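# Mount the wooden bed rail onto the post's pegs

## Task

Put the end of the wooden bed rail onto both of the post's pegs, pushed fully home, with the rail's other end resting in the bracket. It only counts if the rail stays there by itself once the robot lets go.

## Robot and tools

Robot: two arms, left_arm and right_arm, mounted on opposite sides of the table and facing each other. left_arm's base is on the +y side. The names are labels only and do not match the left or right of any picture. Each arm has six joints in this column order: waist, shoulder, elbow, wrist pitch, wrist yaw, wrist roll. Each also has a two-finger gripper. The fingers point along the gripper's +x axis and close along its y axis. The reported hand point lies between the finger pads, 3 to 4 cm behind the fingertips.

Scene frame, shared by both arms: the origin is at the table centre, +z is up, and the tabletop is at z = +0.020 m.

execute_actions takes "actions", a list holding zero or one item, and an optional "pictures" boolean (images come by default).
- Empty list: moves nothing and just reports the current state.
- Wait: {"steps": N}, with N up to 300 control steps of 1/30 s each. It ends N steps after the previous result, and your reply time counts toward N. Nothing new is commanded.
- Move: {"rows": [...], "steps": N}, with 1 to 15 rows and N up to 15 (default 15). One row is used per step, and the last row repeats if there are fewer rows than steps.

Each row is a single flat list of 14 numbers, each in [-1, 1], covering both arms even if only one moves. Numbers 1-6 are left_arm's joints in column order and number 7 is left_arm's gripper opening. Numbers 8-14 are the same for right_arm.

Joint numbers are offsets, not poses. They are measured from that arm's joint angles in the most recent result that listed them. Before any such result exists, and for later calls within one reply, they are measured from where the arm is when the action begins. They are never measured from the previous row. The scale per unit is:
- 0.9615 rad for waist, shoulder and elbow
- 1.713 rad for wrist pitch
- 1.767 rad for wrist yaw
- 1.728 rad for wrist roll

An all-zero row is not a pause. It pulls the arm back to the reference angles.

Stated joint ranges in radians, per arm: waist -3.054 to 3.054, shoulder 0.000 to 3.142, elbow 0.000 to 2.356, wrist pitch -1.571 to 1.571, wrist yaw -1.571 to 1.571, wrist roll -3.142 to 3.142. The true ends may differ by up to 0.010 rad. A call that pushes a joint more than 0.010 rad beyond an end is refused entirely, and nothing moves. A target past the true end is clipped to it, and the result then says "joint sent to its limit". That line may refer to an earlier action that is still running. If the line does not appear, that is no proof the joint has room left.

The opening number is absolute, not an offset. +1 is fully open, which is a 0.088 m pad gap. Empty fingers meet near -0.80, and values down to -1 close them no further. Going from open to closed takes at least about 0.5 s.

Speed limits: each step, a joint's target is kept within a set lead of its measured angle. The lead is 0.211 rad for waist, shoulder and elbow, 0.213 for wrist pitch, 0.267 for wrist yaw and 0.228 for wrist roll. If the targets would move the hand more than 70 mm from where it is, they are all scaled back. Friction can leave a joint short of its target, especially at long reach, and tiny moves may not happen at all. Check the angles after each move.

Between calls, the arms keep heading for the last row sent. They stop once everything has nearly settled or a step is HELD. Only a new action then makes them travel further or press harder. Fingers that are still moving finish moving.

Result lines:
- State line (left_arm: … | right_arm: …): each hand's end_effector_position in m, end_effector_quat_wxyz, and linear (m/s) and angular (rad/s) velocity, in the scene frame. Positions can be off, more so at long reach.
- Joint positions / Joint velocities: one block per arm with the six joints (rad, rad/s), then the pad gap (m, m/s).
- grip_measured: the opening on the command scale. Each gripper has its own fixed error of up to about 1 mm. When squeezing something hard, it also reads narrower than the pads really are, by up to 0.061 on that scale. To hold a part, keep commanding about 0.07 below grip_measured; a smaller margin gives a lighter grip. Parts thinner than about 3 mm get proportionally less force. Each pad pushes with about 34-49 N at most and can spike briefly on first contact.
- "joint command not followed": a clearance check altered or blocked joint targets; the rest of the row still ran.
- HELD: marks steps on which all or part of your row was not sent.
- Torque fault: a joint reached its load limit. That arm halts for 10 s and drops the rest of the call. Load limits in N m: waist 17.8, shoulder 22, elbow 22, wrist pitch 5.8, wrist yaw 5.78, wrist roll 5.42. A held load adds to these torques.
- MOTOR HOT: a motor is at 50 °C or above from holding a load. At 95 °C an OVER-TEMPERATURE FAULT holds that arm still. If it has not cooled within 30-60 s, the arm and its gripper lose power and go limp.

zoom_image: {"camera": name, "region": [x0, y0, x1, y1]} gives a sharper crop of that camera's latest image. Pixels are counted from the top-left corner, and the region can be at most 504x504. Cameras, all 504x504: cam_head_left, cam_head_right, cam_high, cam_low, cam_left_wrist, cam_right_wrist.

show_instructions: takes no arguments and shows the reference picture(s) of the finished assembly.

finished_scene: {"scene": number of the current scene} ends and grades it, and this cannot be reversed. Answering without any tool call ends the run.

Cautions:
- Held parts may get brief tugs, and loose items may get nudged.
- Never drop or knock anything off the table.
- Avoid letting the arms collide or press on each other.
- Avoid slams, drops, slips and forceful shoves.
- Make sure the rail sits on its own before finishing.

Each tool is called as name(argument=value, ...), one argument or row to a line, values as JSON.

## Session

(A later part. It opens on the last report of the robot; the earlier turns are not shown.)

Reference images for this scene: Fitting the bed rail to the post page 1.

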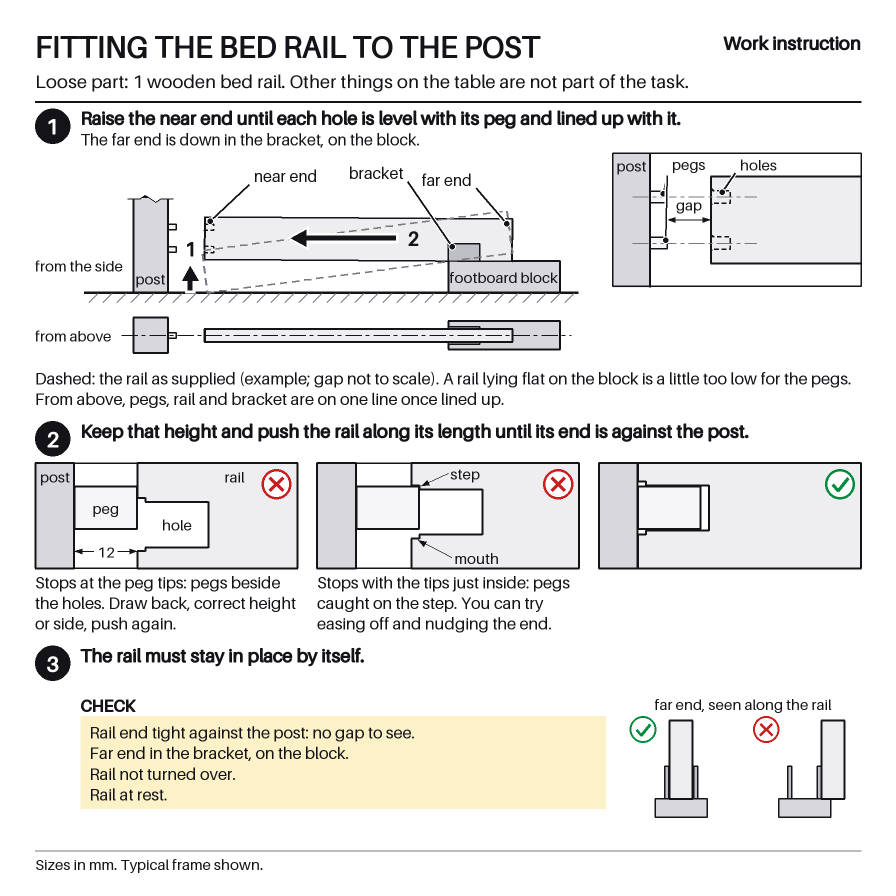

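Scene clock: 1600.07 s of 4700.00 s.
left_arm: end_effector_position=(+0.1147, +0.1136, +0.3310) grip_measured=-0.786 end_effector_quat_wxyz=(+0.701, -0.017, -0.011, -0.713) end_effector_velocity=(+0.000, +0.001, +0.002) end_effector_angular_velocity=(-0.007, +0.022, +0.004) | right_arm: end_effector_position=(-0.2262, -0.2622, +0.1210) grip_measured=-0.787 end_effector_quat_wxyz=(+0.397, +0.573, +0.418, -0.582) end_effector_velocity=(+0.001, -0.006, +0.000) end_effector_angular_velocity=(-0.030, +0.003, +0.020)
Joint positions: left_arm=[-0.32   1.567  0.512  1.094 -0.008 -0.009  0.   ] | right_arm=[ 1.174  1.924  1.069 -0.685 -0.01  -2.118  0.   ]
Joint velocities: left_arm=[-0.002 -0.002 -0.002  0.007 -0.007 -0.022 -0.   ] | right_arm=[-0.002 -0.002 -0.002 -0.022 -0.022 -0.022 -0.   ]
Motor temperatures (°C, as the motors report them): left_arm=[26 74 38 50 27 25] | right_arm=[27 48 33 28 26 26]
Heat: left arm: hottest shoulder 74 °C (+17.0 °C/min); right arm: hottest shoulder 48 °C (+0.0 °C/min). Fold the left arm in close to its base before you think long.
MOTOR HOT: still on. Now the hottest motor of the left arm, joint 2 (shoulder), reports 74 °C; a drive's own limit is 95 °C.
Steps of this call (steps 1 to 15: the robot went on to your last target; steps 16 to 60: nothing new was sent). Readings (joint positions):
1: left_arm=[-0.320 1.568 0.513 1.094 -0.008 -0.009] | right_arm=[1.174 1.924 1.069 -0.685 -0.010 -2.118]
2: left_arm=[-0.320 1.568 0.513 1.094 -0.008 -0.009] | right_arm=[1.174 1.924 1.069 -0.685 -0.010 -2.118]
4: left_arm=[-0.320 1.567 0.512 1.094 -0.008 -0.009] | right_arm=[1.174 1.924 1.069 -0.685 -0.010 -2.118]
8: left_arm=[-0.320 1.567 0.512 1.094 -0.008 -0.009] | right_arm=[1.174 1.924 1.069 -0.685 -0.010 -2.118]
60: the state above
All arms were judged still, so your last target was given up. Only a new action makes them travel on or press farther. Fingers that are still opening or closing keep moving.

execute_actions(
  actions=[
    {"rows": [[0,0,0,0,0,0.917,1,0,0,0,0,0,0,-1]], "steps": 15},
  ],
  pictures=false,
)

execute_actions(
  actions=[
    {"steps": 300},
  ],
  pictures=false,
)

execute_actions(
  actions=[
    {"steps": 300},
  ],
  pictures=false,
)

execute_actions(
  actions=[
    {"steps": 300},
  ],
  pictures=false,
)

execute_actions(
  actions=[
    {"steps": 300},
  ],
  pictures=false,
)

execute_actions(
  actions=[
    {"steps": 300},
  ],
  pictures=false,
)

execute_actions(
  actions=[
    {"rows": [[0,0.97,1,0,0,0,1,0,0,0,0,0,0,-1]], "steps": 15},
  ],
  pictures=false,
)

execute_actions(
  actions=[
    {"steps": 60},
  ],
  pictures=false,
)

execute_actions(
  actions=[
    {"rows": [[0,0.49,0.37,0.02,0,0,1,0,0,0,0,0,0,-1]], "steps": 15},
  ],
  pictures=false,
)

execute_actions(
  actions=[
    {"steps": 45},
  ],
)

Scene clock: 1616.60 s of 4700.00 s.
left_arm: end_effector_position=(+0.1147, +0.1136, +0.3310) grip_measured=+0.914 end_effector_quat_wxyz=(+0.621, +0.325, -0.355, -0.619) end_effector_velocity=(+0.000, +0.000, -0.005) end_effector_angular_velocity=(-0.013, -2.013, +0.084) | right_arm: end_effector_position=(-0.2262, -0.2622, +0.1210) grip_measured=-0.787 end_effector_quat_wxyz=(+0.397, +0.573, +0.418, -0.582) end_effector_velocity=(+0.006, -0.002, +0.000) end_effector_angular_velocity=(-0.012, -0.020, -0.000)
Joint positions: left_arm=[-0.32   1.567  0.512  1.094 -0.008  1.004  0.084] | right_arm=[ 1.174  1.924  1.069 -0.685 -0.01  -2.118  0.   ]
Joint velocities: left_arm=[-0.002 -0.002 -0.002 -0.022 -0.007  2.015  0.093] | right_arm=[-0.007 -0.002 -0.002 -0.022  0.007 -0.007 -0.   ]
Motor temperatures (°C, as the motors report them): left_arm=[26 68 37 50 27 25] | right_arm=[27 48 33 28 26 26]
Heat: left arm: hottest shoulder 68 °C (+6.0 °C/min); right arm: hottest shoulder 48 °C (+0.0 °C/min). Fold the left arm in close to its base before you think long.
MOTOR HOT: still on. Now the hottest motor of the left arm, joint 2 (shoulder), reports 68 °C; a drive's own limit is 95 °C.
Steps of this call (steps 1 to 90: nothing new was sent; then 13.03 s passed at rest; steps 91 to 105: all 15 steps of this action). Readings (joint positions):
91: left_arm=[-0.320 1.567 0.512 1.094 -0.008 0.052] | right_arm=[1.174 1.924 1.069 -0.685 -0.010 -2.118]
92: left_arm=[-0.320 1.567 0.512 1.094 -0.008 0.121] | right_arm=[1.174 1.924 1.069 -0.685 -0.010 -2.118]
94: left_arm=[-0.320 1.567 0.512 1.094 -0.008 0.257] | right_arm=[1.174 1.924 1.069 -0.685 -0.010 -2.118]
98: left_arm=[-0.320 1.567 0.512 1.094 -0.008 0.528] | right_arm=[1.174 1.924 1.069 -0.685 -0.010 -2.118]
105: the state above

Scene clock: 1626.60 s of 4700.00 s.
left_arm: end_effector_position=(+0.1147, +0.1136, +0.3310) grip_measured=+1.000 end_effector_quat_wxyz=(+0.505, +0.486, -0.514, -0.495) end_effector_velocity=(+0.000, +0.000, -0.004) end_effector_angular_velocity=(+0.012, -0.007, +0.005) | right_arm: end_effector_position=(-0.2262, -0.2622, +0.1210) grip_measured=-0.787 end_effector_quat_wxyz=(+0.397, +0.573, +0.418, -0.582) end_effector_velocity=(+0.002, -0.000, +0.002) end_effector_angular_velocity=(-0.006, +0.004, +0.000)
Joint positions: left_arm=[-0.32   1.567  0.512  1.094 -0.008  1.571  0.088] | right_arm=[ 1.174  1.924  1.069 -0.685 -0.01  -2.118  0.   ]
Joint velocities: left_arm=[-0.002  0.002 -0.002 -0.007 -0.007  0.007  0.   ] | right_arm=[-0.007 -0.007 -0.002 -0.007 -0.007 -0.007 -0.   ]
Motor temperatures (°C, as the motors report them): left_arm=[26 64 37 50 27 25] | right_arm=[27 48 33 28 26 26]
Heat: left arm: hottest shoulder 64 °C (-2.0 °C/min); right arm: hottest shoulder 48 °C (+0.0 °C/min). Fold the left arm in close to its base before you think long.
MOTOR HOT: still on. Now the hottest motor of the left arm, joint 2 (shoulder), reports 64 °C; a drive's own limit is 95 °C.
Steps of this call (steps 1 to 30: the robot went on to your last target; steps 31 to 90: nothing new was sent; then 7.00 s passed at rest). Readings (joint positions):
1: left_arm=[-0.320 1.567 0.512 1.094 -0.008 1.073] | right_arm=[1.174 1.924 1.069 -0.685 -0.010 -2.118]
2: left_arm=[-0.320 1.567 0.512 1.094 -0.008 1.141] | right_arm=[1.174 1.924 1.069 -0.685 -0.010 -2.118]
4: left_arm=[-0.320 1.567 0.512 1.094 -0.008 1.277] | right_arm=[1.174 1.924 1.069 -0.685 -0.010 -2.118]
8: left_arm=[-0.320 1.567 0.512 1.094 -0.008 1.496] | right_arm=[1.174 1.924 1.069 -0.685 -0.010 -2.118]
90: the state above
All arms were judged still, so your last target was given up. Only a new action makes them travel on or press farther. Fingers that are still opening or closing keep moving.

Scene clock: 1636.60 s of 4700.00 s.
left_arm: end_effector_position=(+0.1147, +0.1136, +0.3310) grip_measured=+1.000 end_effector_quat_wxyz=(+0.505, +0.486, -0.514, -0.495) end_effector_velocity=(+0.000, +0.001, -0.004) end_effector_angular_velocity=(+0.012, +0.007, +0.005) | right_arm: end_effector_position=(-0.2262, -0.2622, +0.1210) grip_measured=-0.787 end_effector_quat_wxyz=(+0.397, +0.573, +0.418, -0.582) end_effector_velocity=(+0.001, -0.006, +0.000) end_effector_angular_velocity=(-0.031, +0.003, -0.009)
Joint positions: left_arm=[-0.32   1.567  0.512  1.094 -0.008  1.571  0.088] | right_arm=[ 1.174  1.924  1.069 -0.685 -0.01  -2.118  0.   ]
Joint velocities: left_arm=[-0.002 -0.002 -0.007 -0.007 -0.007 -0.007  0.   ] | right_arm=[-0.002 -0.002 -0.002 -0.022 -0.022  0.007 -0.   ]
Motor temperatures (°C, as the motors report them): left_arm=[26 61 37 50 27 25] | right_arm=[27 48 33 28 26 26]
Heat: left arm: hottest shoulder 61 °C (-9.1 °C/min); right arm: hottest shoulder 48 °C (+0.0 °C/min). Fold the left arm in close to its base before you think long.
MOTOR HOT: still on. Now the hottest motor of the left arm, joint 2 (shoulder), reports 61 °C; a drive's own limit is 95 °C.
Steps of this call (steps 1 to 90: nothing new was sent; then 7.00 s passed at rest). Readings (joint positions):
1: left_arm=[-0.320 1.567 0.512 1.094 -0.008 1.571] | right_arm=[1.174 1.924 1.069 -0.685 -0.010 -2.118]
2: left_arm=[-0.320 1.567 0.512 1.094 -0.008 1.571] | right_arm=[1.174 1.924 1.069 -0.685 -0.010 -2.118]
4: left_arm=[-0.320 1.567 0.512 1.094 -0.008 1.571] | right_arm=[1.174 1.924 1.069 -0.685 -0.010 -2.118]
8: left_arm=[-0.320 1.567 0.512 1.094 -0.008 1.571] | right_arm=[1.174 1.924 1.069 -0.685 -0.010 -2.118]
90: the state above

Scene clock: 1646.60 s of 4700.00 s.
left_arm: end_effector_position=(+0.1147, +0.1136, +0.3310) grip_measured=+1.000 end_effector_quat_wxyz=(+0.505, +0.486, -0.514, -0.495) end_effector_velocity=(-0.004, +0.001, -0.003) end_effector_angular_velocity=(+0.017, +0.007, -0.015) | right_arm: end_effector_position=(-0.2262, -0.2622, +0.1210) grip_measured=-0.787 end_effector_quat_wxyz=(+0.397, +0.573, +0.418, -0.582) end_effector_velocity=(+0.004, -0.001, +0.001) end_effector_angular_velocity=(-0.000, -0.011, +0.019)
Joint positions: left_arm=[-0.32   1.567  0.512  1.094 -0.008  1.571  0.088] | right_arm=[ 1.174  1.924  1.069 -0.685 -0.01  -2.118  0.   ]
Joint velocities: left_arm=[-0.007 -0.007 -0.002 -0.022  0.007 -0.007  0.   ] | right_arm=[-0.002 -0.007 -0.007 -0.007  0.007 -0.022 -0.   ]
Motor temperatures (°C, as the motors report them): left_arm=[26 59 37 50 27 25] | right_arm=[27 48 33 28 26 26]
Heat: left arm: hottest shoulder 59 °C (-15.2 °C/min); right arm: hottest shoulder 48 °C (+0.0 °C/min). Fold the left arm in close to its base before you think long.
MOTOR HOT: still on. Now the hottest motor of the left arm, joint 2 (shoulder), reports 59 °C; a drive's own limit is 95 °C.
Steps of this call (steps 1 to 90: nothing new was sent; then 7.00 s passed at rest). Readings (joint positions):
1: left_arm=[-0.320 1.567 0.512 1.094 -0.008 1.571] | right_arm=[1.174 1.924 1.069 -0.685 -0.010 -2.118]
2: left_arm=[-0.320 1.567 0.512 1.094 -0.008 1.571] | right_arm=[1.174 1.924 1.069 -0.685 -0.010 -2.118]
4: left_arm=[-0.320 1.567 0.512 1.094 -0.008 1.571] | right_arm=[1.174 1.924 1.069 -0.685 -0.010 -2.118]
8: left_arm=[-0.320 1.567 0.512 1.094 -0.008 1.571] | right_arm=[1.174 1.924 1.069 -0.685 -0.010 -2.118]
90: the state above

Scene clock: 1656.60 s of 4700.00 s.
left_arm: end_effector_position=(+0.1147, +0.1136, +0.3310) grip_measured=+1.000 end_effector_quat_wxyz=(+0.505, +0.486, -0.514, -0.495) end_effector_velocity=(+0.000, +0.001, +0.002) end_effector_angular_velocity=(-0.007, +0.008, +0.005) | right_arm: end_effector_position=(-0.2262, -0.2622, +0.1210) grip_measured=-0.787 end_effector_quat_wxyz=(+0.397, +0.573, +0.418, -0.582) end_effector_velocity=(-0.000, -0.004, -0.001) end_effector_angular_velocity=(-0.023, +0.009, +0.006)
Joint positions: left_arm=[-0.32   1.567  0.512  1.094 -0.008  1.571  0.088] | right_arm=[ 1.174  1.924  1.069 -0.685 -0.01  -2.118  0.   ]
Joint velocities: left_arm=[-0.002 -0.002 -0.002  0.007 -0.007 -0.007  0.   ] | right_arm=[-0.002  0.002 -0.002 -0.007 -0.022 -0.007 -0.   ]
Motor temperatures (°C, as the motors report them): left_arm=[26 57 37 50 27 25] | right_arm=[27 48 33 28 26 26]
Heat: left arm: hottest shoulder 57 °C (-19.2 °C/min); right arm: hottest shoulder 48 °C (+0.0 °C/min). Fold the left arm in close to its base before you think long.
MOTOR HOT: still on. Now the hottest motor of the left arm, joint 2 (shoulder), reports 57 °C; a drive's own limit is 95 °C.
Steps of this call (steps 1 to 90: nothing new was sent; then 7.00 s passed at rest). Readings (joint positions):
1: left_arm=[-0.320 1.567 0.512 1.094 -0.008 1.571] | right_arm=[1.174 1.924 1.069 -0.685 -0.010 -2.118]
2: left_arm=[-0.320 1.567 0.512 1.094 -0.008 1.571] | right_arm=[1.174 1.924 1.069 -0.685 -0.010 -2.118]
4: left_arm=[-0.320 1.567 0.512 1.094 -0.008 1.571] | right_arm=[1.174 1.924 1.069 -0.685 -0.010 -2.118]
8: left_arm=[-0.320 1.567 0.512 1.094 -0.008 1.571] | right_arm=[1.174 1.924 1.069 -0.685 -0.010 -2.118]
90: the state above

Scene clock: 1666.60 s of 4700.00 s.
left_arm: end_effector_position=(+0.1147, +0.1136, +0.3310) grip_measured=+1.000 end_effector_quat_wxyz=(+0.505, +0.486, -0.514, -0.495) end_effector_velocity=(+0.000, -0.001, -0.002) end_effector_angular_velocity=(+0.007, +0.007, +0.005) | right_arm: end_effector_position=(-0.2262, -0.2622, +0.1210) grip_measured=-0.787 end_effector_quat_wxyz=(+0.397, +0.573, +0.418, -0.582) end_effector_velocity=(+0.003, -0.004, -0.002) end_effector_angular_velocity=(-0.018, -0.005, -0.010)
Joint positions: left_arm=[-0.32   1.567  0.512  1.094 -0.008  1.571  0.088] | right_arm=[ 1.174  1.924  1.069 -0.685 -0.01  -2.118  0.   ]
Joint velocities: left_arm=[-0.002  0.002  0.002 -0.007 -0.007 -0.007  0.   ] | right_arm=[-0.002  0.002 -0.007 -0.007 -0.007  0.007 -0.   ]
Motor temperatures (°C, as the motors report them): left_arm=[26 56 37 50 27 25] | right_arm=[27 48 33 28 26 26]
Heat: left arm: hottest shoulder 56 °C (-15.1 °C/min); right arm: hottest shoulder 48 °C (+0.0 °C/min). Fold the left arm in close to its base before you think long.
MOTOR HOT: still on. Now the hottest motor of the left arm, joint 2 (shoulder), reports 56 °C; a drive's own limit is 95 °C.
Steps of this call (steps 1 to 90: nothing new was sent; then 7.00 s passed at rest). Readings (joint positions):
1: left_arm=[-0.320 1.567 0.512 1.094 -0.008 1.571] | right_arm=[1.174 1.924 1.069 -0.685 -0.010 -2.118]
2: left_arm=[-0.320 1.567 0.512 1.094 -0.008 1.571] | right_arm=[1.174 1.924 1.069 -0.685 -0.010 -2.118]
4: left_arm=[-0.320 1.567 0.512 1.094 -0.008 1.571] | right_arm=[1.174 1.924 1.069 -0.685 -0.010 -2.118]
8: left_arm=[-0.320 1.567 0.512 1.094 -0.008 1.571] | right_arm=[1.174 1.924 1.069 -0.685 -0.010 -2.118]
90: the state above

Scene clock: 1667.10 s of 4700.00 s.
left_arm: end_effector_position=(+0.1095, -0.0908, +0.2771) grip_measured=+1.000 end_effector_quat_wxyz=(+0.524, +0.466, -0.532, -0.475) end_effector_velocity=(-0.008, -0.180, -0.334) end_effector_angular_velocity=(+0.281, +0.015, -0.003) | right_arm: end_effector_position=(-0.2262, -0.2622, +0.1210) grip_measured=-0.787 end_effector_quat_wxyz=(+0.397, +0.573, +0.418, -0.582) end_effector_velocity=(+0.001, -0.004, -0.000) end_effector_angular_velocity=(-0.022, -0.008, -0.005)
Joint positions: left_arm=[-0.32   2.386  1.402  1.098 -0.008  1.571  0.088] | right_arm=[ 1.174  1.924  1.069 -0.685 -0.01  -2.118  0.   ]
Joint velocities: left_arm=[-0.007  1.184  0.94  -0.037 -0.007 -0.022  0.   ] | right_arm=[ 0.002  0.002  0.002 -0.022 -0.007  0.007  0.   ]
Motor temperatures (°C, as the motors report them): left_arm=[26 56 37 50 27 25] | right_arm=[27 48 33 28 26 26]
Heat: left arm: hottest shoulder 56 °C (-15.2 °C/min); right arm: hottest shoulder 48 °C (+0.0 °C/min). Fold the left arm in close to its base before you think long.
MOTOR HOT: still on. Now the hottest motor of the left arm, joint 2 (shoulder), reports 56 °C; a drive's own limit is 95 °C.
Steps of this call (steps 1 to 15: all 15 steps of this action). Readings (joint positions):
1: left_arm=[-0.320 1.604 0.546 1.097 -0.008 1.571] | right_arm=[1.174 1.924 1.069 -0.685 -0.010 -2.118]
2: left_arm=[-0.320 1.657 0.606 1.099 -0.008 1.571] | right_arm=[1.174 1.924 1.069 -0.685 -0.010 -2.118]
4: left_arm=[-0.320 1.779 0.740 1.099 -0.008 1.571] | right_arm=[1.174 1.924 1.069 -0.685 -0.010 -2.118]
8: left_arm=[-0.320 2.008 0.992 1.099 -0.008 1.571] | right_arm=[1.174 1.924 1.069 -0.685 -0.010 -2.118]
15: the state above

Scene clock: 1669.10 s of 4700.00 s.
left_arm: end_effector_position=(+0.1092, -0.1027, +0.2443) grip_measured=+1.000 end_effector_quat_wxyz=(+0.515, +0.475, -0.523, -0.484) end_effector_velocity=(+0.002, +0.001, -0.006) end_effector_angular_velocity=(+0.027, +0.008, +0.019) | right_arm: end_effector_position=(-0.2262, -0.2622, +0.1210) grip_measured=-0.787 end_effector_quat_wxyz=(+0.397, +0.573, +0.418, -0.582) end_effector_velocity=(+0.001, -0.002, +0.000) end_effector_angular_velocity=(-0.010, +0.001, +0.020)
Joint positions: left_arm=[-0.32   2.483  1.467  1.095 -0.008  1.571  0.088] | right_arm=[ 1.174  1.924  1.069 -0.685 -0.01  -2.118  0.   ]
Joint velocities: left_arm=[-0.002 -0.002 -0.007 -0.022 -0.022 -0.007  0.   ] | right_arm=[-0.002 -0.002 -0.002 -0.007 -0.007 -0.022  0.   ]
Motor temperatures (°C, as the motors report them): left_arm=[26 56 37 50 27 25] | right_arm=[27 48 33 28 26 26]
Heat: left arm: hottest shoulder 56 °C (-14.2 °C/min); right arm: hottest shoulder 48 °C (+0.0 °C/min). Fold the left arm in close to its base before you think long.
MOTOR HOT: still on. Now the hottest motor of the left arm, joint 2 (shoulder), reports 56 °C; a drive's own limit is 95 °C.
Steps of this call (steps 1 to 30: the robot went on to your last target; steps 31 to 60: nothing new was sent). Readings (joint positions):
1: left_arm=[-0.320 2.417 1.423 1.096 -0.008 1.571] | right_arm=[1.174 1.924 1.069 -0.685 -0.010 -2.118]
2: left_arm=[-0.320 2.440 1.433 1.093 -0.008 1.571] | right_arm=[1.174 1.924 1.069 -0.685 -0.010 -2.118]
4: left_arm=[-0.320 2.470 1.441 1.091 -0.008 1.571] | right_arm=[1.174 1.924 1.069 -0.685 -0.010 -2.118]
8: left_arm=[-0.320 2.483 1.452 1.091 -0.008 1.571] | right_arm=[1.174 1.924 1.069 -0.685 -0.010 -2.118]
60: the state above
All arms were judged still, so your last target was given up. Only a new action makes them travel on or press farther. Fingers that are still opening or closing keep moving.

Scene clock: 1669.60 s of 4700.00 s.
left_arm: end_effector_position=(+0.1100, -0.1400, +0.1336) grip_measured=+1.000 end_effector_quat_wxyz=(+0.514, +0.479, -0.518, -0.488) end_effector_velocity=(+0.003, -0.006, -0.006) end_effector_angular_velocity=(-0.022, +0.023, +0.008) | right_arm: end_effector_position=(-0.2262, -0.2622, +0.1210) grip_measured=-0.787 end_effector_quat_wxyz=(+0.397, +0.573, +0.418, -0.582) end_effector_velocity=(+0.002, -0.001, +0.000) end_effector_angular_velocity=(-0.011, +0.001, -0.014)
Joint positions: left_arm=[-0.318  2.897  1.825  1.138 -0.01   1.567  0.088] | right_arm=[ 1.174  1.924  1.069 -0.685 -0.01  -2.118  0.   ]
Joint velocities: left_arm=[ 0.002  0.051  0.066  0.007 -0.007 -0.022  0.   ] | right_arm=[-0.007 -0.002 -0.002 -0.007 -0.007  0.007 -0.   ]
Motor temperatures (°C, as the motors report them): left_arm=[26 56 37 50 27 25] | right_arm=[27 48 33 28 26 26]
Heat: left arm: hottest shoulder 56 °C (-14.1 °C/min); right arm: hottest shoulder 48 °C (+0.0 °C/min). Fold the left arm in close to its base before you think long.
MOTOR HOT: still on. Now the hottest motor of the left arm, joint 2 (shoulder), reports 56 °C; a drive's own limit is 95 °C.
Steps of this call (steps 1 to 15: all 15 steps of this action). Readings (joint positions):
1: left_arm=[-0.320 2.520 1.511 1.108 -0.008 1.571] | right_arm=[1.174 1.924 1.069 -0.685 -0.010 -2.118]
2: left_arm=[-0.320 2.568 1.585 1.118 -0.008 1.571] | right_arm=[1.174 1.924 1.069 -0.685 -0.010 -2.118]
4: left_arm=[-0.320 2.667 1.711 1.124 -0.008 1.571] | right_arm=[1.174 1.924 1.069 -0.685 -0.010 -2.118]
8: left_arm=[-0.320 2.804 1.782 1.125 -0.008 1.571] | right_arm=[1.174 1.924 1.069 -0.685 -0.010 -2.118]
15: the state above

Scene clock: 1671.10 s of 4700.00 s.
left_arm: end_effector_position=(+0.1099, -0.1406, +0.1336) grip_measured=+1.000 end_effector_quat_wxyz=(+0.514, +0.478, -0.519, -0.487) end_effector_velocity=(-0.003, +0.000, -0.001) end_effector_angular_velocity=(+0.007, +0.007, -0.010) | right_arm: end_effector_position=(-0.2262, -0.2622, +0.1210) grip_measured=-0.787 end_effector_quat_wxyz=(+0.397, +0.573, +0.418, -0.582) end_effector_velocity=(+0.003, -0.001, +0.000) end_effector_angular_velocity=(-0.001, -0.010, +0.005)
Joint positions: left_arm=[-0.318  2.901  1.83   1.138 -0.01   1.567  0.088] | right_arm=[ 1.174  1.924  1.069 -0.685 -0.01  -2.118  0.   ]
Joint velocities: left_arm=[-0.002 -0.002 -0.002 -0.007  0.007 -0.007  0.   ] | right_arm=[-0.002 -0.002 -0.002 -0.007  0.007 -0.007  0.   ]
Motor temperatures (°C, as the motors report them): left_arm=[26 56 37 49 27 25] | right_arm=[27 48 33 28 26 26]
Heat: left arm: hottest shoulder 56 °C (-13.2 °C/min); right arm: hottest shoulder 48 °C (+0.0 °C/min). Fold the left arm in close to its base before you think long.
MOTOR HOT: still on. Now the hottest motor of the left arm, joint 2 (shoulder), reports 56 °C; a drive's own limit is 95 °C.
Steps of this call (steps 1 to 15: the robot went on to your last target; steps 16 to 45: nothing new was sent). Readings (joint positions):
1: left_arm=[-0.318 2.898 1.826 1.138 -0.010 1.567] | right_arm=[1.174 1.924 1.069 -0.685 -0.010 -2.118]
2: left_arm=[-0.318 2.899 1.828 1.138 -0.010 1.567] | right_arm=[1.174 1.924 1.069 -0.685 -0.010 -2.118]
4: left_arm=[-0.318 2.900 1.829 1.138 -0.010 1.567] | right_arm=[1.174 1.924 1.069 -0.685 -0.010 -2.118]
8: left_arm=[-0.318 2.901 1.830 1.138 -0.010 1.567] | right_arm=[1.174 1.924 1.069 -0.685 -0.010 -2.118]
45: the state above
All arms were judged still, so your last target was given up. Only a new action makes them travel on or press farther. Fingers that are still opening or closing keep moving.

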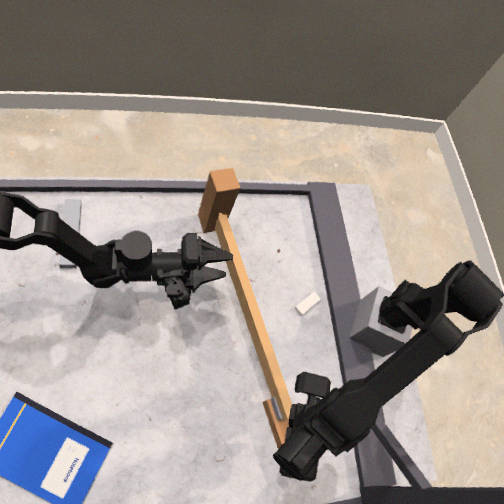

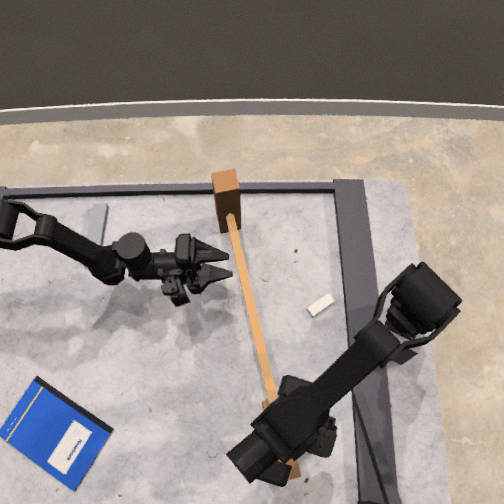

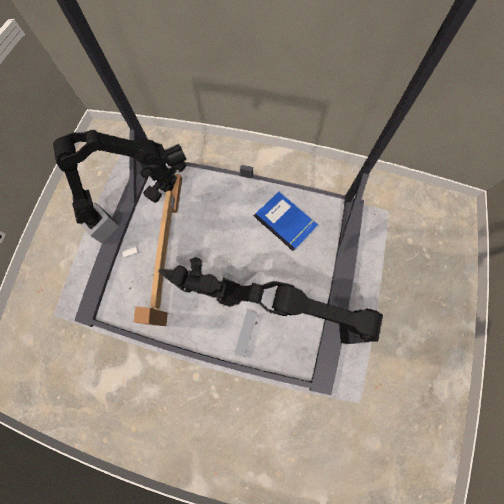

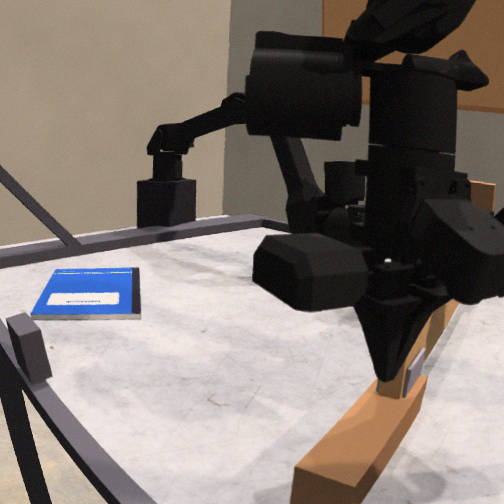

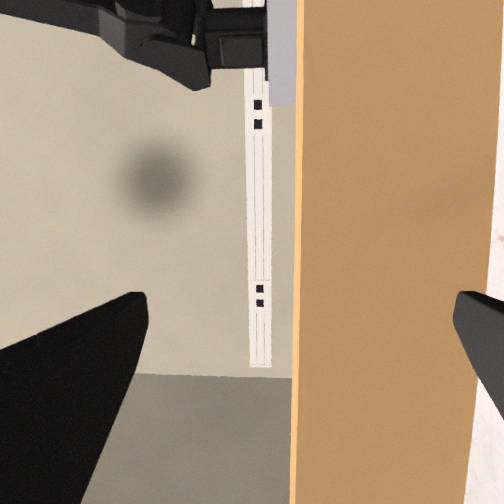

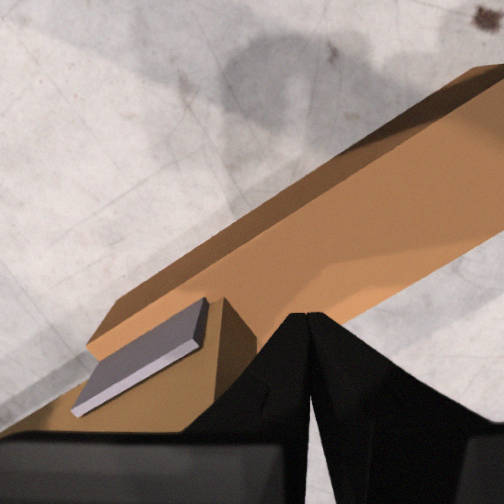

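execute_actions(
  actions=[
    {"rows": [[0,0,0,-0.02,0,0,0.45,0,0,0,0,0,0,-1]], "steps": 10},
  ],
  pictures=false,
)

execute_actions(
  actions=[
    {"rows": [[0,0.08,0,0.03,0,0,0.45,0,0,0,0,0,0,-1]], "steps": 15},
  ],
  pictures=false,
)

execute_actions(
  actions=[
    {"steps": 20},
  ],
)

Scene clock: 1674.47 s of 4700.00 s.
left_arm: end_effector_position=(+0.1099, -0.1423, +0.1342) grip_measured=+0.468 end_effector_quat_wxyz=(+0.512, +0.481, -0.516, -0.490) end_effector_velocity=(-0.001, -0.001, +0.004) end_effector_angular_velocity=(-0.003, -0.007, +0.005) | right_arm: end_effector_position=(-0.2262, -0.2622, +0.1210) grip_measured=-0.787 end_effector_quat_wxyz=(+0.397, +0.573, +0.418, -0.582) end_effector_velocity=(+0.000, +0.002, +0.000) end_effector_angular_velocity=(+0.001, +0.010, +0.000)
Joint positions: left_arm=[-0.318  2.896  1.836  1.118 -0.01   1.567  0.062] | right_arm=[ 1.174  1.924  1.069 -0.685 -0.01  -2.118  0.   ]
Joint velocities: left_arm=[-0.002 -0.007  0.002 -0.007 -0.007  0.007 -0.01 ] | right_arm=[-0.007 -0.002 -0.002  0.007 -0.007 -0.007 -0.   ]
Motor temperatures (°C, as the motors report them): left_arm=[26 56 37 49 27 25] | right_arm=[27 48 33 28 26 26]
Heat: left arm: hottest shoulder 56 °C (-12.1 °C/min); right arm: hottest shoulder 48 °C (+0.0 °C/min). Fold the left arm in close to its base before you think long.
MOTOR HOT: still on. Now the hottest motor of the left arm, joint 2 (shoulder), reports 56 °C; a drive's own limit is 95 °C.
Steps of this call (steps 1 to 90: nothing new was sent; then 0.03 s passed at rest; steps 91 to 100: all 10 steps of this action). Readings (joint positions):
91: left_arm=[-0.318 2.901 1.832 1.137 -0.010 1.567] | right_arm=[1.174 1.924 1.069 -0.685 -0.010 -2.118]
92: left_arm=[-0.318 2.900 1.833 1.132 -0.010 1.567] | right_arm=[1.174 1.924 1.069 -0.685 -0.010 -2.118]
94: left_arm=[-0.318 2.898 1.835 1.124 -0.010 1.567] | right_arm=[1.174 1.924 1.069 -0.685 -0.010 -2.118]
98: left_arm=[-0.318 2.897 1.836 1.119 -0.010 1.567] | right_arm=[1.174 1.924 1.069 -0.685 -0.010 -2.118]
100: the state above

Scene clock: 1674.97 s of 4700.00 s.
left_arm: end_effector_position=(+0.1100, -0.1400, +0.1354) grip_measured=+0.453 end_effector_quat_wxyz=(+0.523, +0.469, -0.527, -0.478) end_effector_velocity=(+0.005, +0.002, -0.003) end_effector_angular_velocity=(+0.003, +0.024, +0.022) | right_arm: end_effector_position=(-0.2262, -0.2622, +0.1210) grip_measured=-0.787 end_effector_quat_wxyz=(+0.397, +0.573, +0.418, -0.582) end_effector_velocity=(-0.002, +0.001, +0.003) end_effector_angular_velocity=(+0.009, +0.016, +0.005)
Joint positions: left_arm=[-0.318  2.92   1.844  1.179 -0.01   1.567  0.061] | right_arm=[ 1.174  1.924  1.069 -0.685 -0.01  -2.118  0.   ]
Joint velocities: left_arm=[ 0.002  0.002 -0.007  0.007 -0.022 -0.022 -0.   ] | right_arm=[-0.002 -0.012 -0.002  0.007 -0.007 -0.007 -0.001]
Motor temperatures (°C, as the motors report them): left_arm=[26 56 37 49 27 25] | right_arm=[27 48 33 28 26 26]
Heat: left arm: hottest shoulder 56 °C (-12.0 °C/min); right arm: hottest shoulder 48 °C (+0.0 °C/min). Fold the left arm in close to its base before you think long.
MOTOR HOT: still on. Now the hottest motor of the left arm, joint 2 (shoulder), reports 56 °C; a drive's own limit is 95 °C.
Steps of this call (steps 1 to 15: all 15 steps of this action). Readings (joint positions):
1: left_arm=[-0.318 2.900 1.837 1.126 -0.010 1.567] | right_arm=[1.174 1.924 1.069 -0.685 -0.010 -2.118]
2: left_arm=[-0.318 2.905 1.838 1.146 -0.010 1.567] | right_arm=[1.174 1.924 1.069 -0.685 -0.010 -2.118]
4: left_arm=[-0.318 2.912 1.839 1.164 -0.010 1.567] | right_arm=[1.174 1.924 1.069 -0.685 -0.010 -2.118]
8: left_arm=[-0.318 2.918 1.842 1.176 -0.010 1.567] | right_arm=[1.174 1.924 1.069 -0.685 -0.010 -2.118]
15: the state above

Scene clock: 1675.63 s of 4700.00 s.
left_arm: end_effector_position=(+0.1100, -0.1400, +0.1354) grip_measured=+0.453 end_effector_quat_wxyz=(+0.523, +0.469, -0.527, -0.478) end_effector_velocity=(-0.001, -0.000, -0.001) end_effector_angular_velocity=(+0.008, +0.022, +0.003) | right_arm: end_effector_position=(-0.2262, -0.2622, +0.1210) grip_measured=-0.787 end_effector_quat_wxyz=(+0.397, +0.573, +0.418, -0.582) end_effector_velocity=(+0.004, -0.006, -0.001) end_effector_angular_velocity=(-0.025, -0.011, +0.005)
Joint positions: left_arm=[-0.318  2.92   1.844  1.179 -0.01   1.567  0.061] | right_arm=[ 1.174  1.924  1.069 -0.685 -0.01  -2.118  0.   ]
Joint velocities: left_arm=[-0.002 -0.002 -0.002 -0.007 -0.007 -0.022 -0.   ] | right_arm=[-0.002 -0.002 -0.007 -0.022 -0.007 -0.007 -0.   ]
Motor temperatures (°C, as the motors report them): left_arm=[26 56 37 49 27 25] | right_arm=[27 48 33 28 26 26]
Heat: left arm: hottest shoulder 56 °C (-12.1 °C/min); right arm: hottest shoulder 48 °C (+0.0 °C/min). Fold the left arm in close to its base before you think long.
MOTOR HOT: still on. Now the hottest motor of the left arm, joint 2 (shoulder), reports 56 °C; a drive's own limit is 95 °C.
Steps of this call (steps 1 to 15: the robot went on to your last target; steps 16 to 20: nothing new was sent). Readings (joint positions):
1: left_arm=[-0.318 2.920 1.844 1.179 -0.010 1.567] | right_arm=[1.174 1.924 1.069 -0.685 -0.010 -2.118]
2: left_arm=[-0.318 2.920 1.844 1.179 -0.010 1.567] | right_arm=[1.174 1.924 1.069 -0.685 -0.010 -2.118]
4: left_arm=[-0.318 2.920 1.844 1.179 -0.010 1.567] | right_arm=[1.174 1.924 1.069 -0.685 -0.010 -2.118]
8: left_arm=[-0.318 2.920 1.844 1.179 -0.010 1.567] | right_arm=[1.174 1.924 1.069 -0.685 -0.010 -2.118]
20: the state above
All arms were judged still, so your last target was given up. Only a new action makes them travel on or press farther. Fingers that are still opening or closing keep moving.

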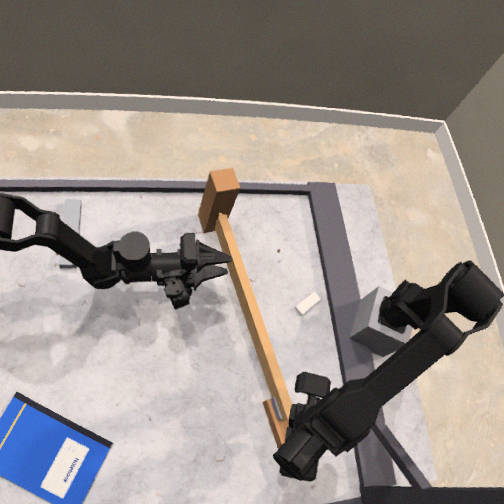

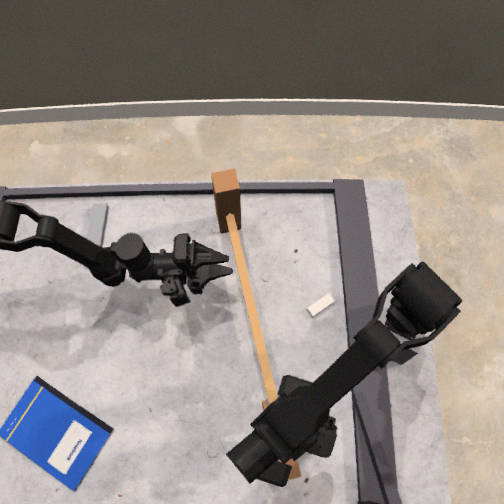

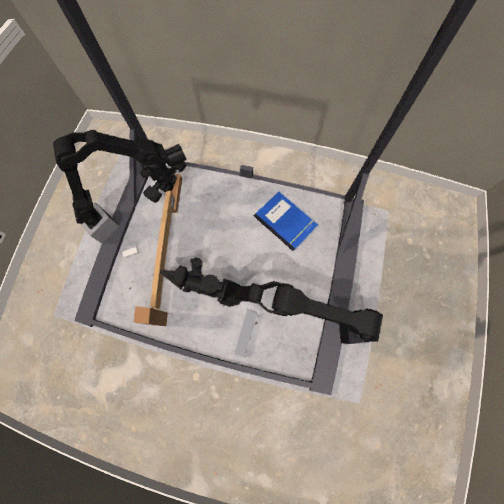

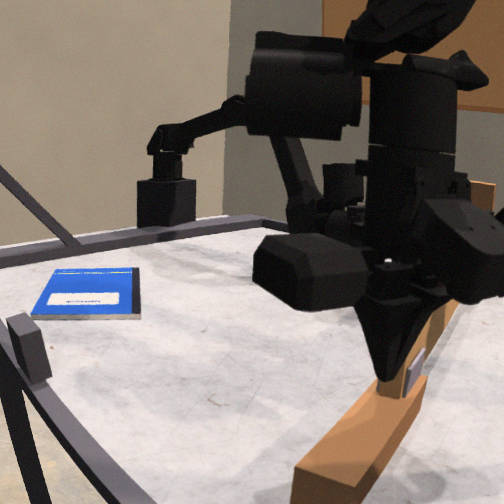

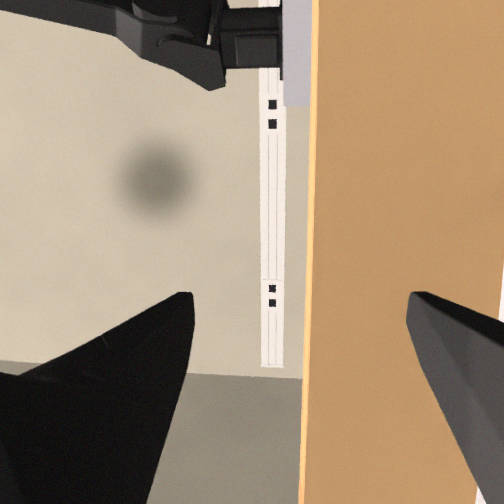

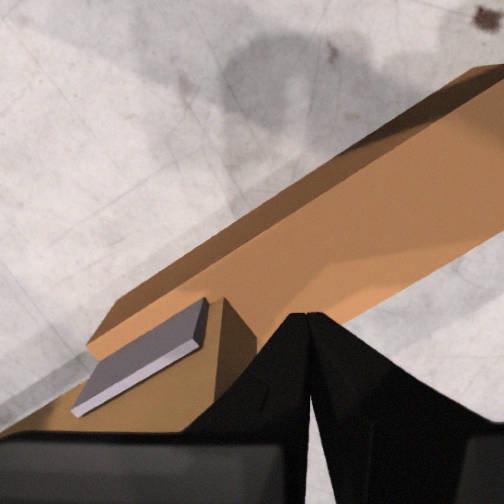

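zoom_image(
  camera="cam_head_right",
  region=[190, 160, 280, 250],
)

zoom_image(
  camera="cam_high",
  region=[110, 270, 200, 340],
)

Region (190, 160, 280, 250) of cam_head_right's 504x504 image, scaled by 5.600, with more detail than that image has.

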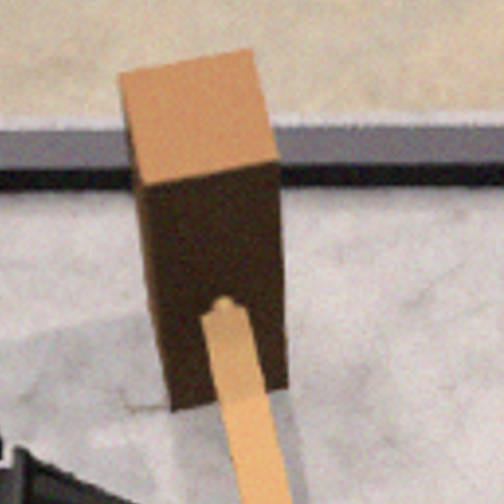

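Region (110, 270, 200, 340) of cam_high's 504x504 image, scaled by 5.600, with more detail than that image has.

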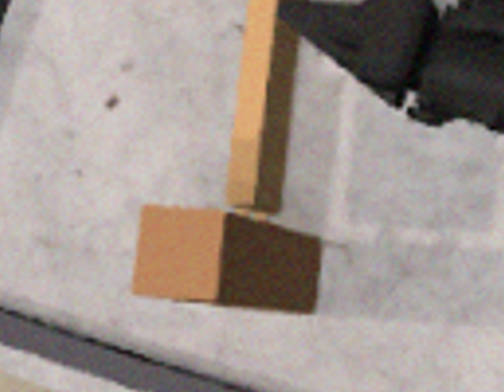

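execute_actions(
  actions=[
    {"rows": [[0,-0.05,0,-0.1,0,-0.907,-1,0,0,0,0,0,0,-1]], "steps": 15},
  ],
  pictures=false,
)

execute_actions(
  actions=[
    {"steps": 30},
  ],
  pictures=false,
)

execute_actions(
  actions=[
    {"rows": [[0,0.15,0,0.06,0,0,-1,0,0,0,0,0,0,-1]], "steps": 15},
  ],
  pictures=false,
)

execute_actions(
  actions=[
    {"steps": 20},
  ],
)

Scene clock: 1691.57 s of 4700.00 s.
left_arm: end_effector_position=(+0.1114, -0.1476, +0.1299) grip_measured=-0.786 end_effector_quat_wxyz=(+0.675, +0.199, -0.191, -0.685) end_effector_velocity=(-0.009, -0.001, +0.001) end_effector_angular_velocity=(+0.024, +2.014, +0.011) | right_arm: end_effector_position=(-0.2262, -0.2622, +0.1210) grip_measured=-0.787 end_effector_quat_wxyz=(+0.397, +0.573, +0.418, -0.582) end_effector_velocity=(-0.002, -0.000, +0.000) end_effector_angular_velocity=(+0.001, +0.010, +0.010)
Joint positions: left_arm=[-0.315  2.875  1.85   1.01  -0.01   0.559  0.   ] | right_arm=[ 1.174  1.924  1.069 -0.685 -0.01  -2.118  0.   ]
Joint velocities: left_arm=[-0.012 -0.002  0.002 -0.007  0.007 -2.015 -0.   ] | right_arm=[ 0.002 -0.002 -0.002  0.007 -0.007 -0.007  0.   ]
Motor temperatures (°C, as the motors report them): left_arm=[26 56 36 47 27 25] | right_arm=[27 48 33 28 26 26]
Heat: left arm: hottest shoulder 56 °C (-7.0 °C/min); right arm: hottest shoulder 48 °C (+0.0 °C/min). Fold the left arm in close to its base before you think long.
MOTOR HOT: still on. Now the hottest motor of the left arm, joint 2 (shoulder), reports 56 °C; a drive's own limit is 95 °C.
Steps of this call (steps 1 to 90: nothing new was sent; then 12.43 s passed at rest; steps 91 to 105: all 15 steps of this action). Readings (joint positions):
91: left_arm=[-0.317 2.910 1.846 1.152 -0.010 1.514] | right_arm=[1.174 1.924 1.069 -0.685 -0.010 -2.118]
92: left_arm=[-0.314 2.896 1.849 1.097 -0.010 1.444] | right_arm=[1.174 1.924 1.069 -0.685 -0.010 -2.118]
94: left_arm=[-0.313 2.881 1.850 1.058 -0.010 1.306] | right_arm=[1.174 1.924 1.069 -0.685 -0.010 -2.118]
98: left_arm=[-0.313 2.875 1.850 1.026 -0.010 1.034] | right_arm=[1.174 1.924 1.069 -0.685 -0.010 -2.118]
105: the state above

Scene clock: 1692.57 s of 4700.00 s.
left_arm: end_effector_position=(+0.1109, -0.1476, +0.1298) grip_measured=-0.786 end_effector_quat_wxyz=(+0.703, +0.007, +0.004, -0.711) end_effector_velocity=(-0.001, +0.000, -0.004) end_effector_angular_velocity=(+0.022, +0.007, +0.005) | right_arm: end_effector_position=(-0.2262, -0.2622, +0.1210) grip_measured=-0.787 end_effector_quat_wxyz=(+0.397, +0.573, +0.418, -0.582) end_effector_velocity=(+0.005, -0.003, +0.000) end_effector_angular_velocity=(-0.012, -0.020, +0.019)
Joint positions: left_arm=[-0.316  2.875  1.85   1.01  -0.01   0.004  0.   ] | right_arm=[ 1.174  1.924  1.069 -0.685 -0.01  -2.118  0.   ]
Joint velocities: left_arm=[-0.002 -0.002 -0.002 -0.022 -0.007 -0.007  0.   ] | right_arm=[-0.002 -0.002 -0.002 -0.022  0.007 -0.022 -0.   ]
Motor temperatures (°C, as the motors report them): left_arm=[26 57 36 47 27 25] | right_arm=[27 48 33 28 26 26]
Heat: left arm: hottest shoulder 57 °C (-5.0 °C/min); right arm: hottest shoulder 48 °C (+0.0 °C/min). Fold the left arm in close to its base before you think long.
MOTOR HOT: still on. Now the hottest motor of the left arm, joint 2 (shoulder), reports 57 °C; a drive's own limit is 95 °C.
Steps of this call (steps 1 to 30: the robot went on to your last target). Readings (joint positions):
1: left_arm=[-0.316 2.875 1.850 1.010 -0.010 0.492] | right_arm=[1.174 1.924 1.069 -0.685 -0.010 -2.118]
2: left_arm=[-0.316 2.875 1.850 1.010 -0.010 0.423] | right_arm=[1.174 1.924 1.069 -0.685 -0.010 -2.118]
4: left_arm=[-0.316 2.875 1.850 1.010 -0.010 0.289] | right_arm=[1.174 1.924 1.069 -0.685 -0.010 -2.118]
8: left_arm=[-0.316 2.875 1.850 1.010 -0.010 0.076] | right_arm=[1.174 1.924 1.069 -0.685 -0.010 -2.118]
30: the state above
All arms were judged still, so your last target was given up. Only a new action makes them travel on or press farther. Fingers that are still opening or closing keep moving.

Scene clock: 1693.07 s of 4700.00 s.
left_arm: end_effector_position=(+0.1112, -0.1329, +0.0787) grip_measured=-0.786 end_effector_quat_wxyz=(+0.703, +0.011, +0.008, -0.711) end_effector_velocity=(-0.004, +0.000, -0.004) end_effector_angular_velocity=(+0.022, +0.007, +0.000) | right_arm: end_effector_position=(-0.2262, -0.2622, +0.1210) grip_measured=-0.787 end_effector_quat_wxyz=(+0.397, +0.573, +0.418, -0.582) end_effector_velocity=(+0.003, -0.001, +0.000) end_effector_angular_velocity=(-0.000, -0.011, +0.034)
Joint positions: left_arm=[-0.316  2.991  1.854  1.111 -0.01   0.004  0.   ] | right_arm=[ 1.174  1.924  1.069 -0.685 -0.01  -2.118  0.   ]
Joint velocities: left_arm=[-0.007 -0.002 -0.002 -0.022 -0.007 -0.007 -0.   ] | right_arm=[-0.002 -0.002 -0.002 -0.007  0.007 -0.037 -0.   ]
Motor temperatures (°C, as the motors report them): left_arm=[26 57 36 47 27 25] | right_arm=[27 48 33 28 26 26]
Heat: left arm: hottest shoulder 57 °C (-5.0 °C/min); right arm: hottest shoulder 48 °C (+0.0 °C/min). Fold the left arm in close to its base before you think long.
MOTOR HOT: still on. Now the hottest motor of the left arm, joint 2 (shoulder), reports 57 °C; a drive's own limit is 95 °C.
Steps of this call (steps 1 to 15: all 15 steps of this action). Readings (joint positions):
1: left_arm=[-0.316 2.893 1.851 1.037 -0.010 0.004] | right_arm=[1.174 1.924 1.069 -0.685 -0.010 -2.118]
2: left_arm=[-0.316 2.909 1.856 1.071 -0.010 0.004] | right_arm=[1.174 1.924 1.069 -0.685 -0.010 -2.118]
4: left_arm=[-0.316 2.939 1.858 1.089 -0.010 0.004] | right_arm=[1.174 1.924 1.069 -0.685 -0.010 -2.118]
8: left_arm=[-0.316 2.988 1.854 1.103 -0.010 0.004] | right_arm=[1.174 1.924 1.069 -0.685 -0.010 -2.118]
15: the state above

Scene clock: 1693.73 s of 4700.00 s.
left_arm: end_effector_position=(+0.1112, -0.1327, +0.0782) grip_measured=-0.786 end_effector_quat_wxyz=(+0.703, +0.011, +0.008, -0.711) end_effector_velocity=(-0.000, +0.001, -0.003) end_effector_angular_velocity=(+0.012, +0.007, +0.005) | right_arm: end_effector_position=(-0.2262, -0.2622, +0.1210) grip_measured=-0.787 end_effector_quat_wxyz=(+0.397, +0.573, +0.418, -0.582) end_effector_velocity=(+0.001, +0.002, +0.000) end_effector_angular_velocity=(+0.011, -0.001, +0.005)
Joint positions: left_arm=[-0.316  2.992  1.854  1.111 -0.01   0.004  0.   ] | right_arm=[ 1.174  1.924  1.069 -0.685 -0.01  -2.118  0.   ]
Joint velocities: left_arm=[-0.002 -0.002 -0.007 -0.007 -0.007 -0.007  0.   ] | right_arm=[-0.002 -0.002 -0.002  0.007  0.007 -0.007 -0.   ]
Motor temperatures (°C, as the motors report them): left_arm=[26 57 36 47 27 25] | right_arm=[27 48 33 28 26 26]
Heat: left arm: hottest shoulder 57 °C (-5.1 °C/min); right arm: hottest shoulder 48 °C (+0.0 °C/min). Fold the left arm in close to its base before you think long.
MOTOR HOT: still on. Now the hottest motor of the left arm, joint 2 (shoulder), reports 57 °C; a drive's own limit is 95 °C.
Steps of this call (steps 1 to 15: the robot went on to your last target; steps 16 to 20: nothing new was sent). Readings (joint positions):
1: left_arm=[-0.316 2.991 1.854 1.111 -0.010 0.004] | right_arm=[1.174 1.924 1.069 -0.685 -0.010 -2.118]
2: left_arm=[-0.316 2.991 1.854 1.111 -0.010 0.004] | right_arm=[1.174 1.924 1.069 -0.685 -0.010 -2.118]
4: left_arm=[-0.316 2.992 1.854 1.111 -0.010 0.004] | right_arm=[1.174 1.924 1.069 -0.685 -0.010 -2.118]
8: left_arm=[-0.316 2.992 1.854 1.111 -0.010 0.004] | right_arm=[1.174 1.924 1.069 -0.685 -0.010 -2.118]
20: the state above
All arms were judged still, so your last target was given up. Only a new action makes them travel on or press farther. Fingers that are still opening or closing keep moving.

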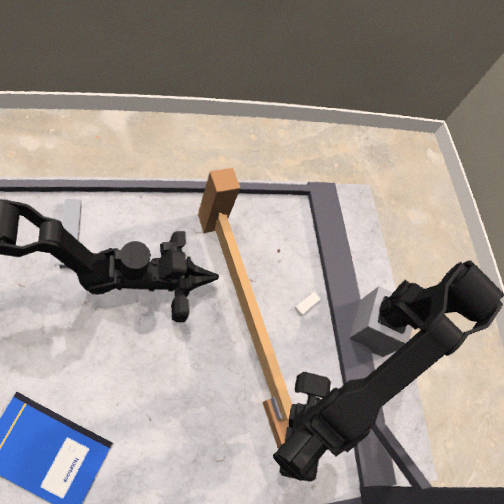

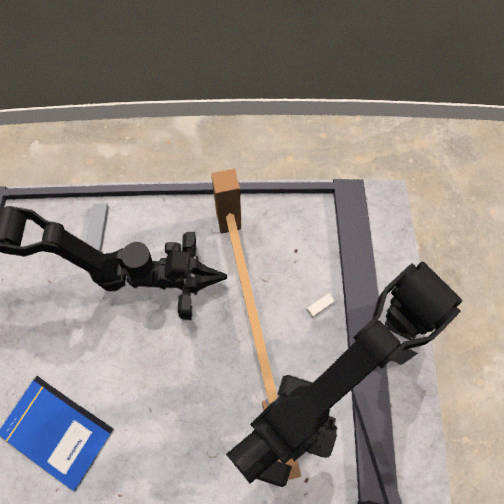

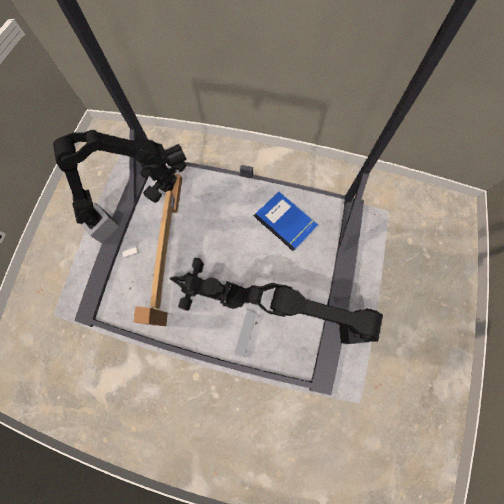

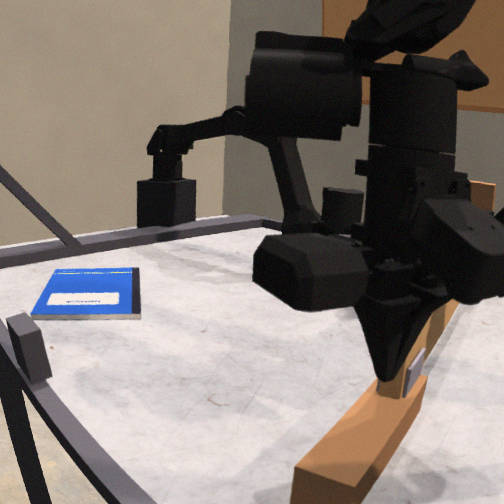

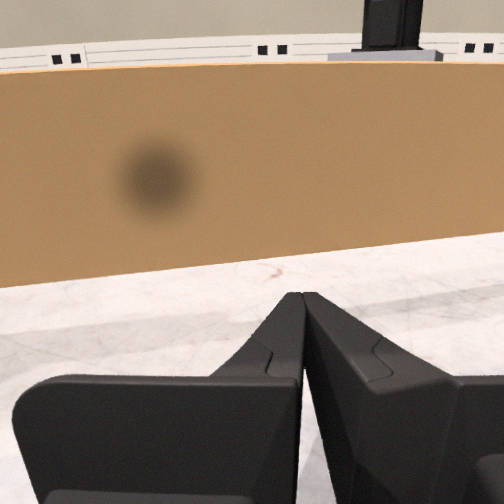

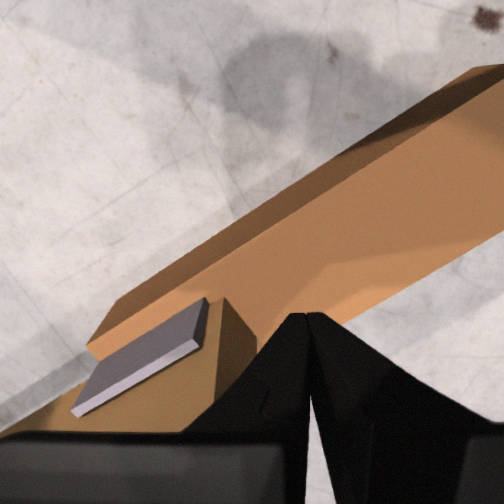

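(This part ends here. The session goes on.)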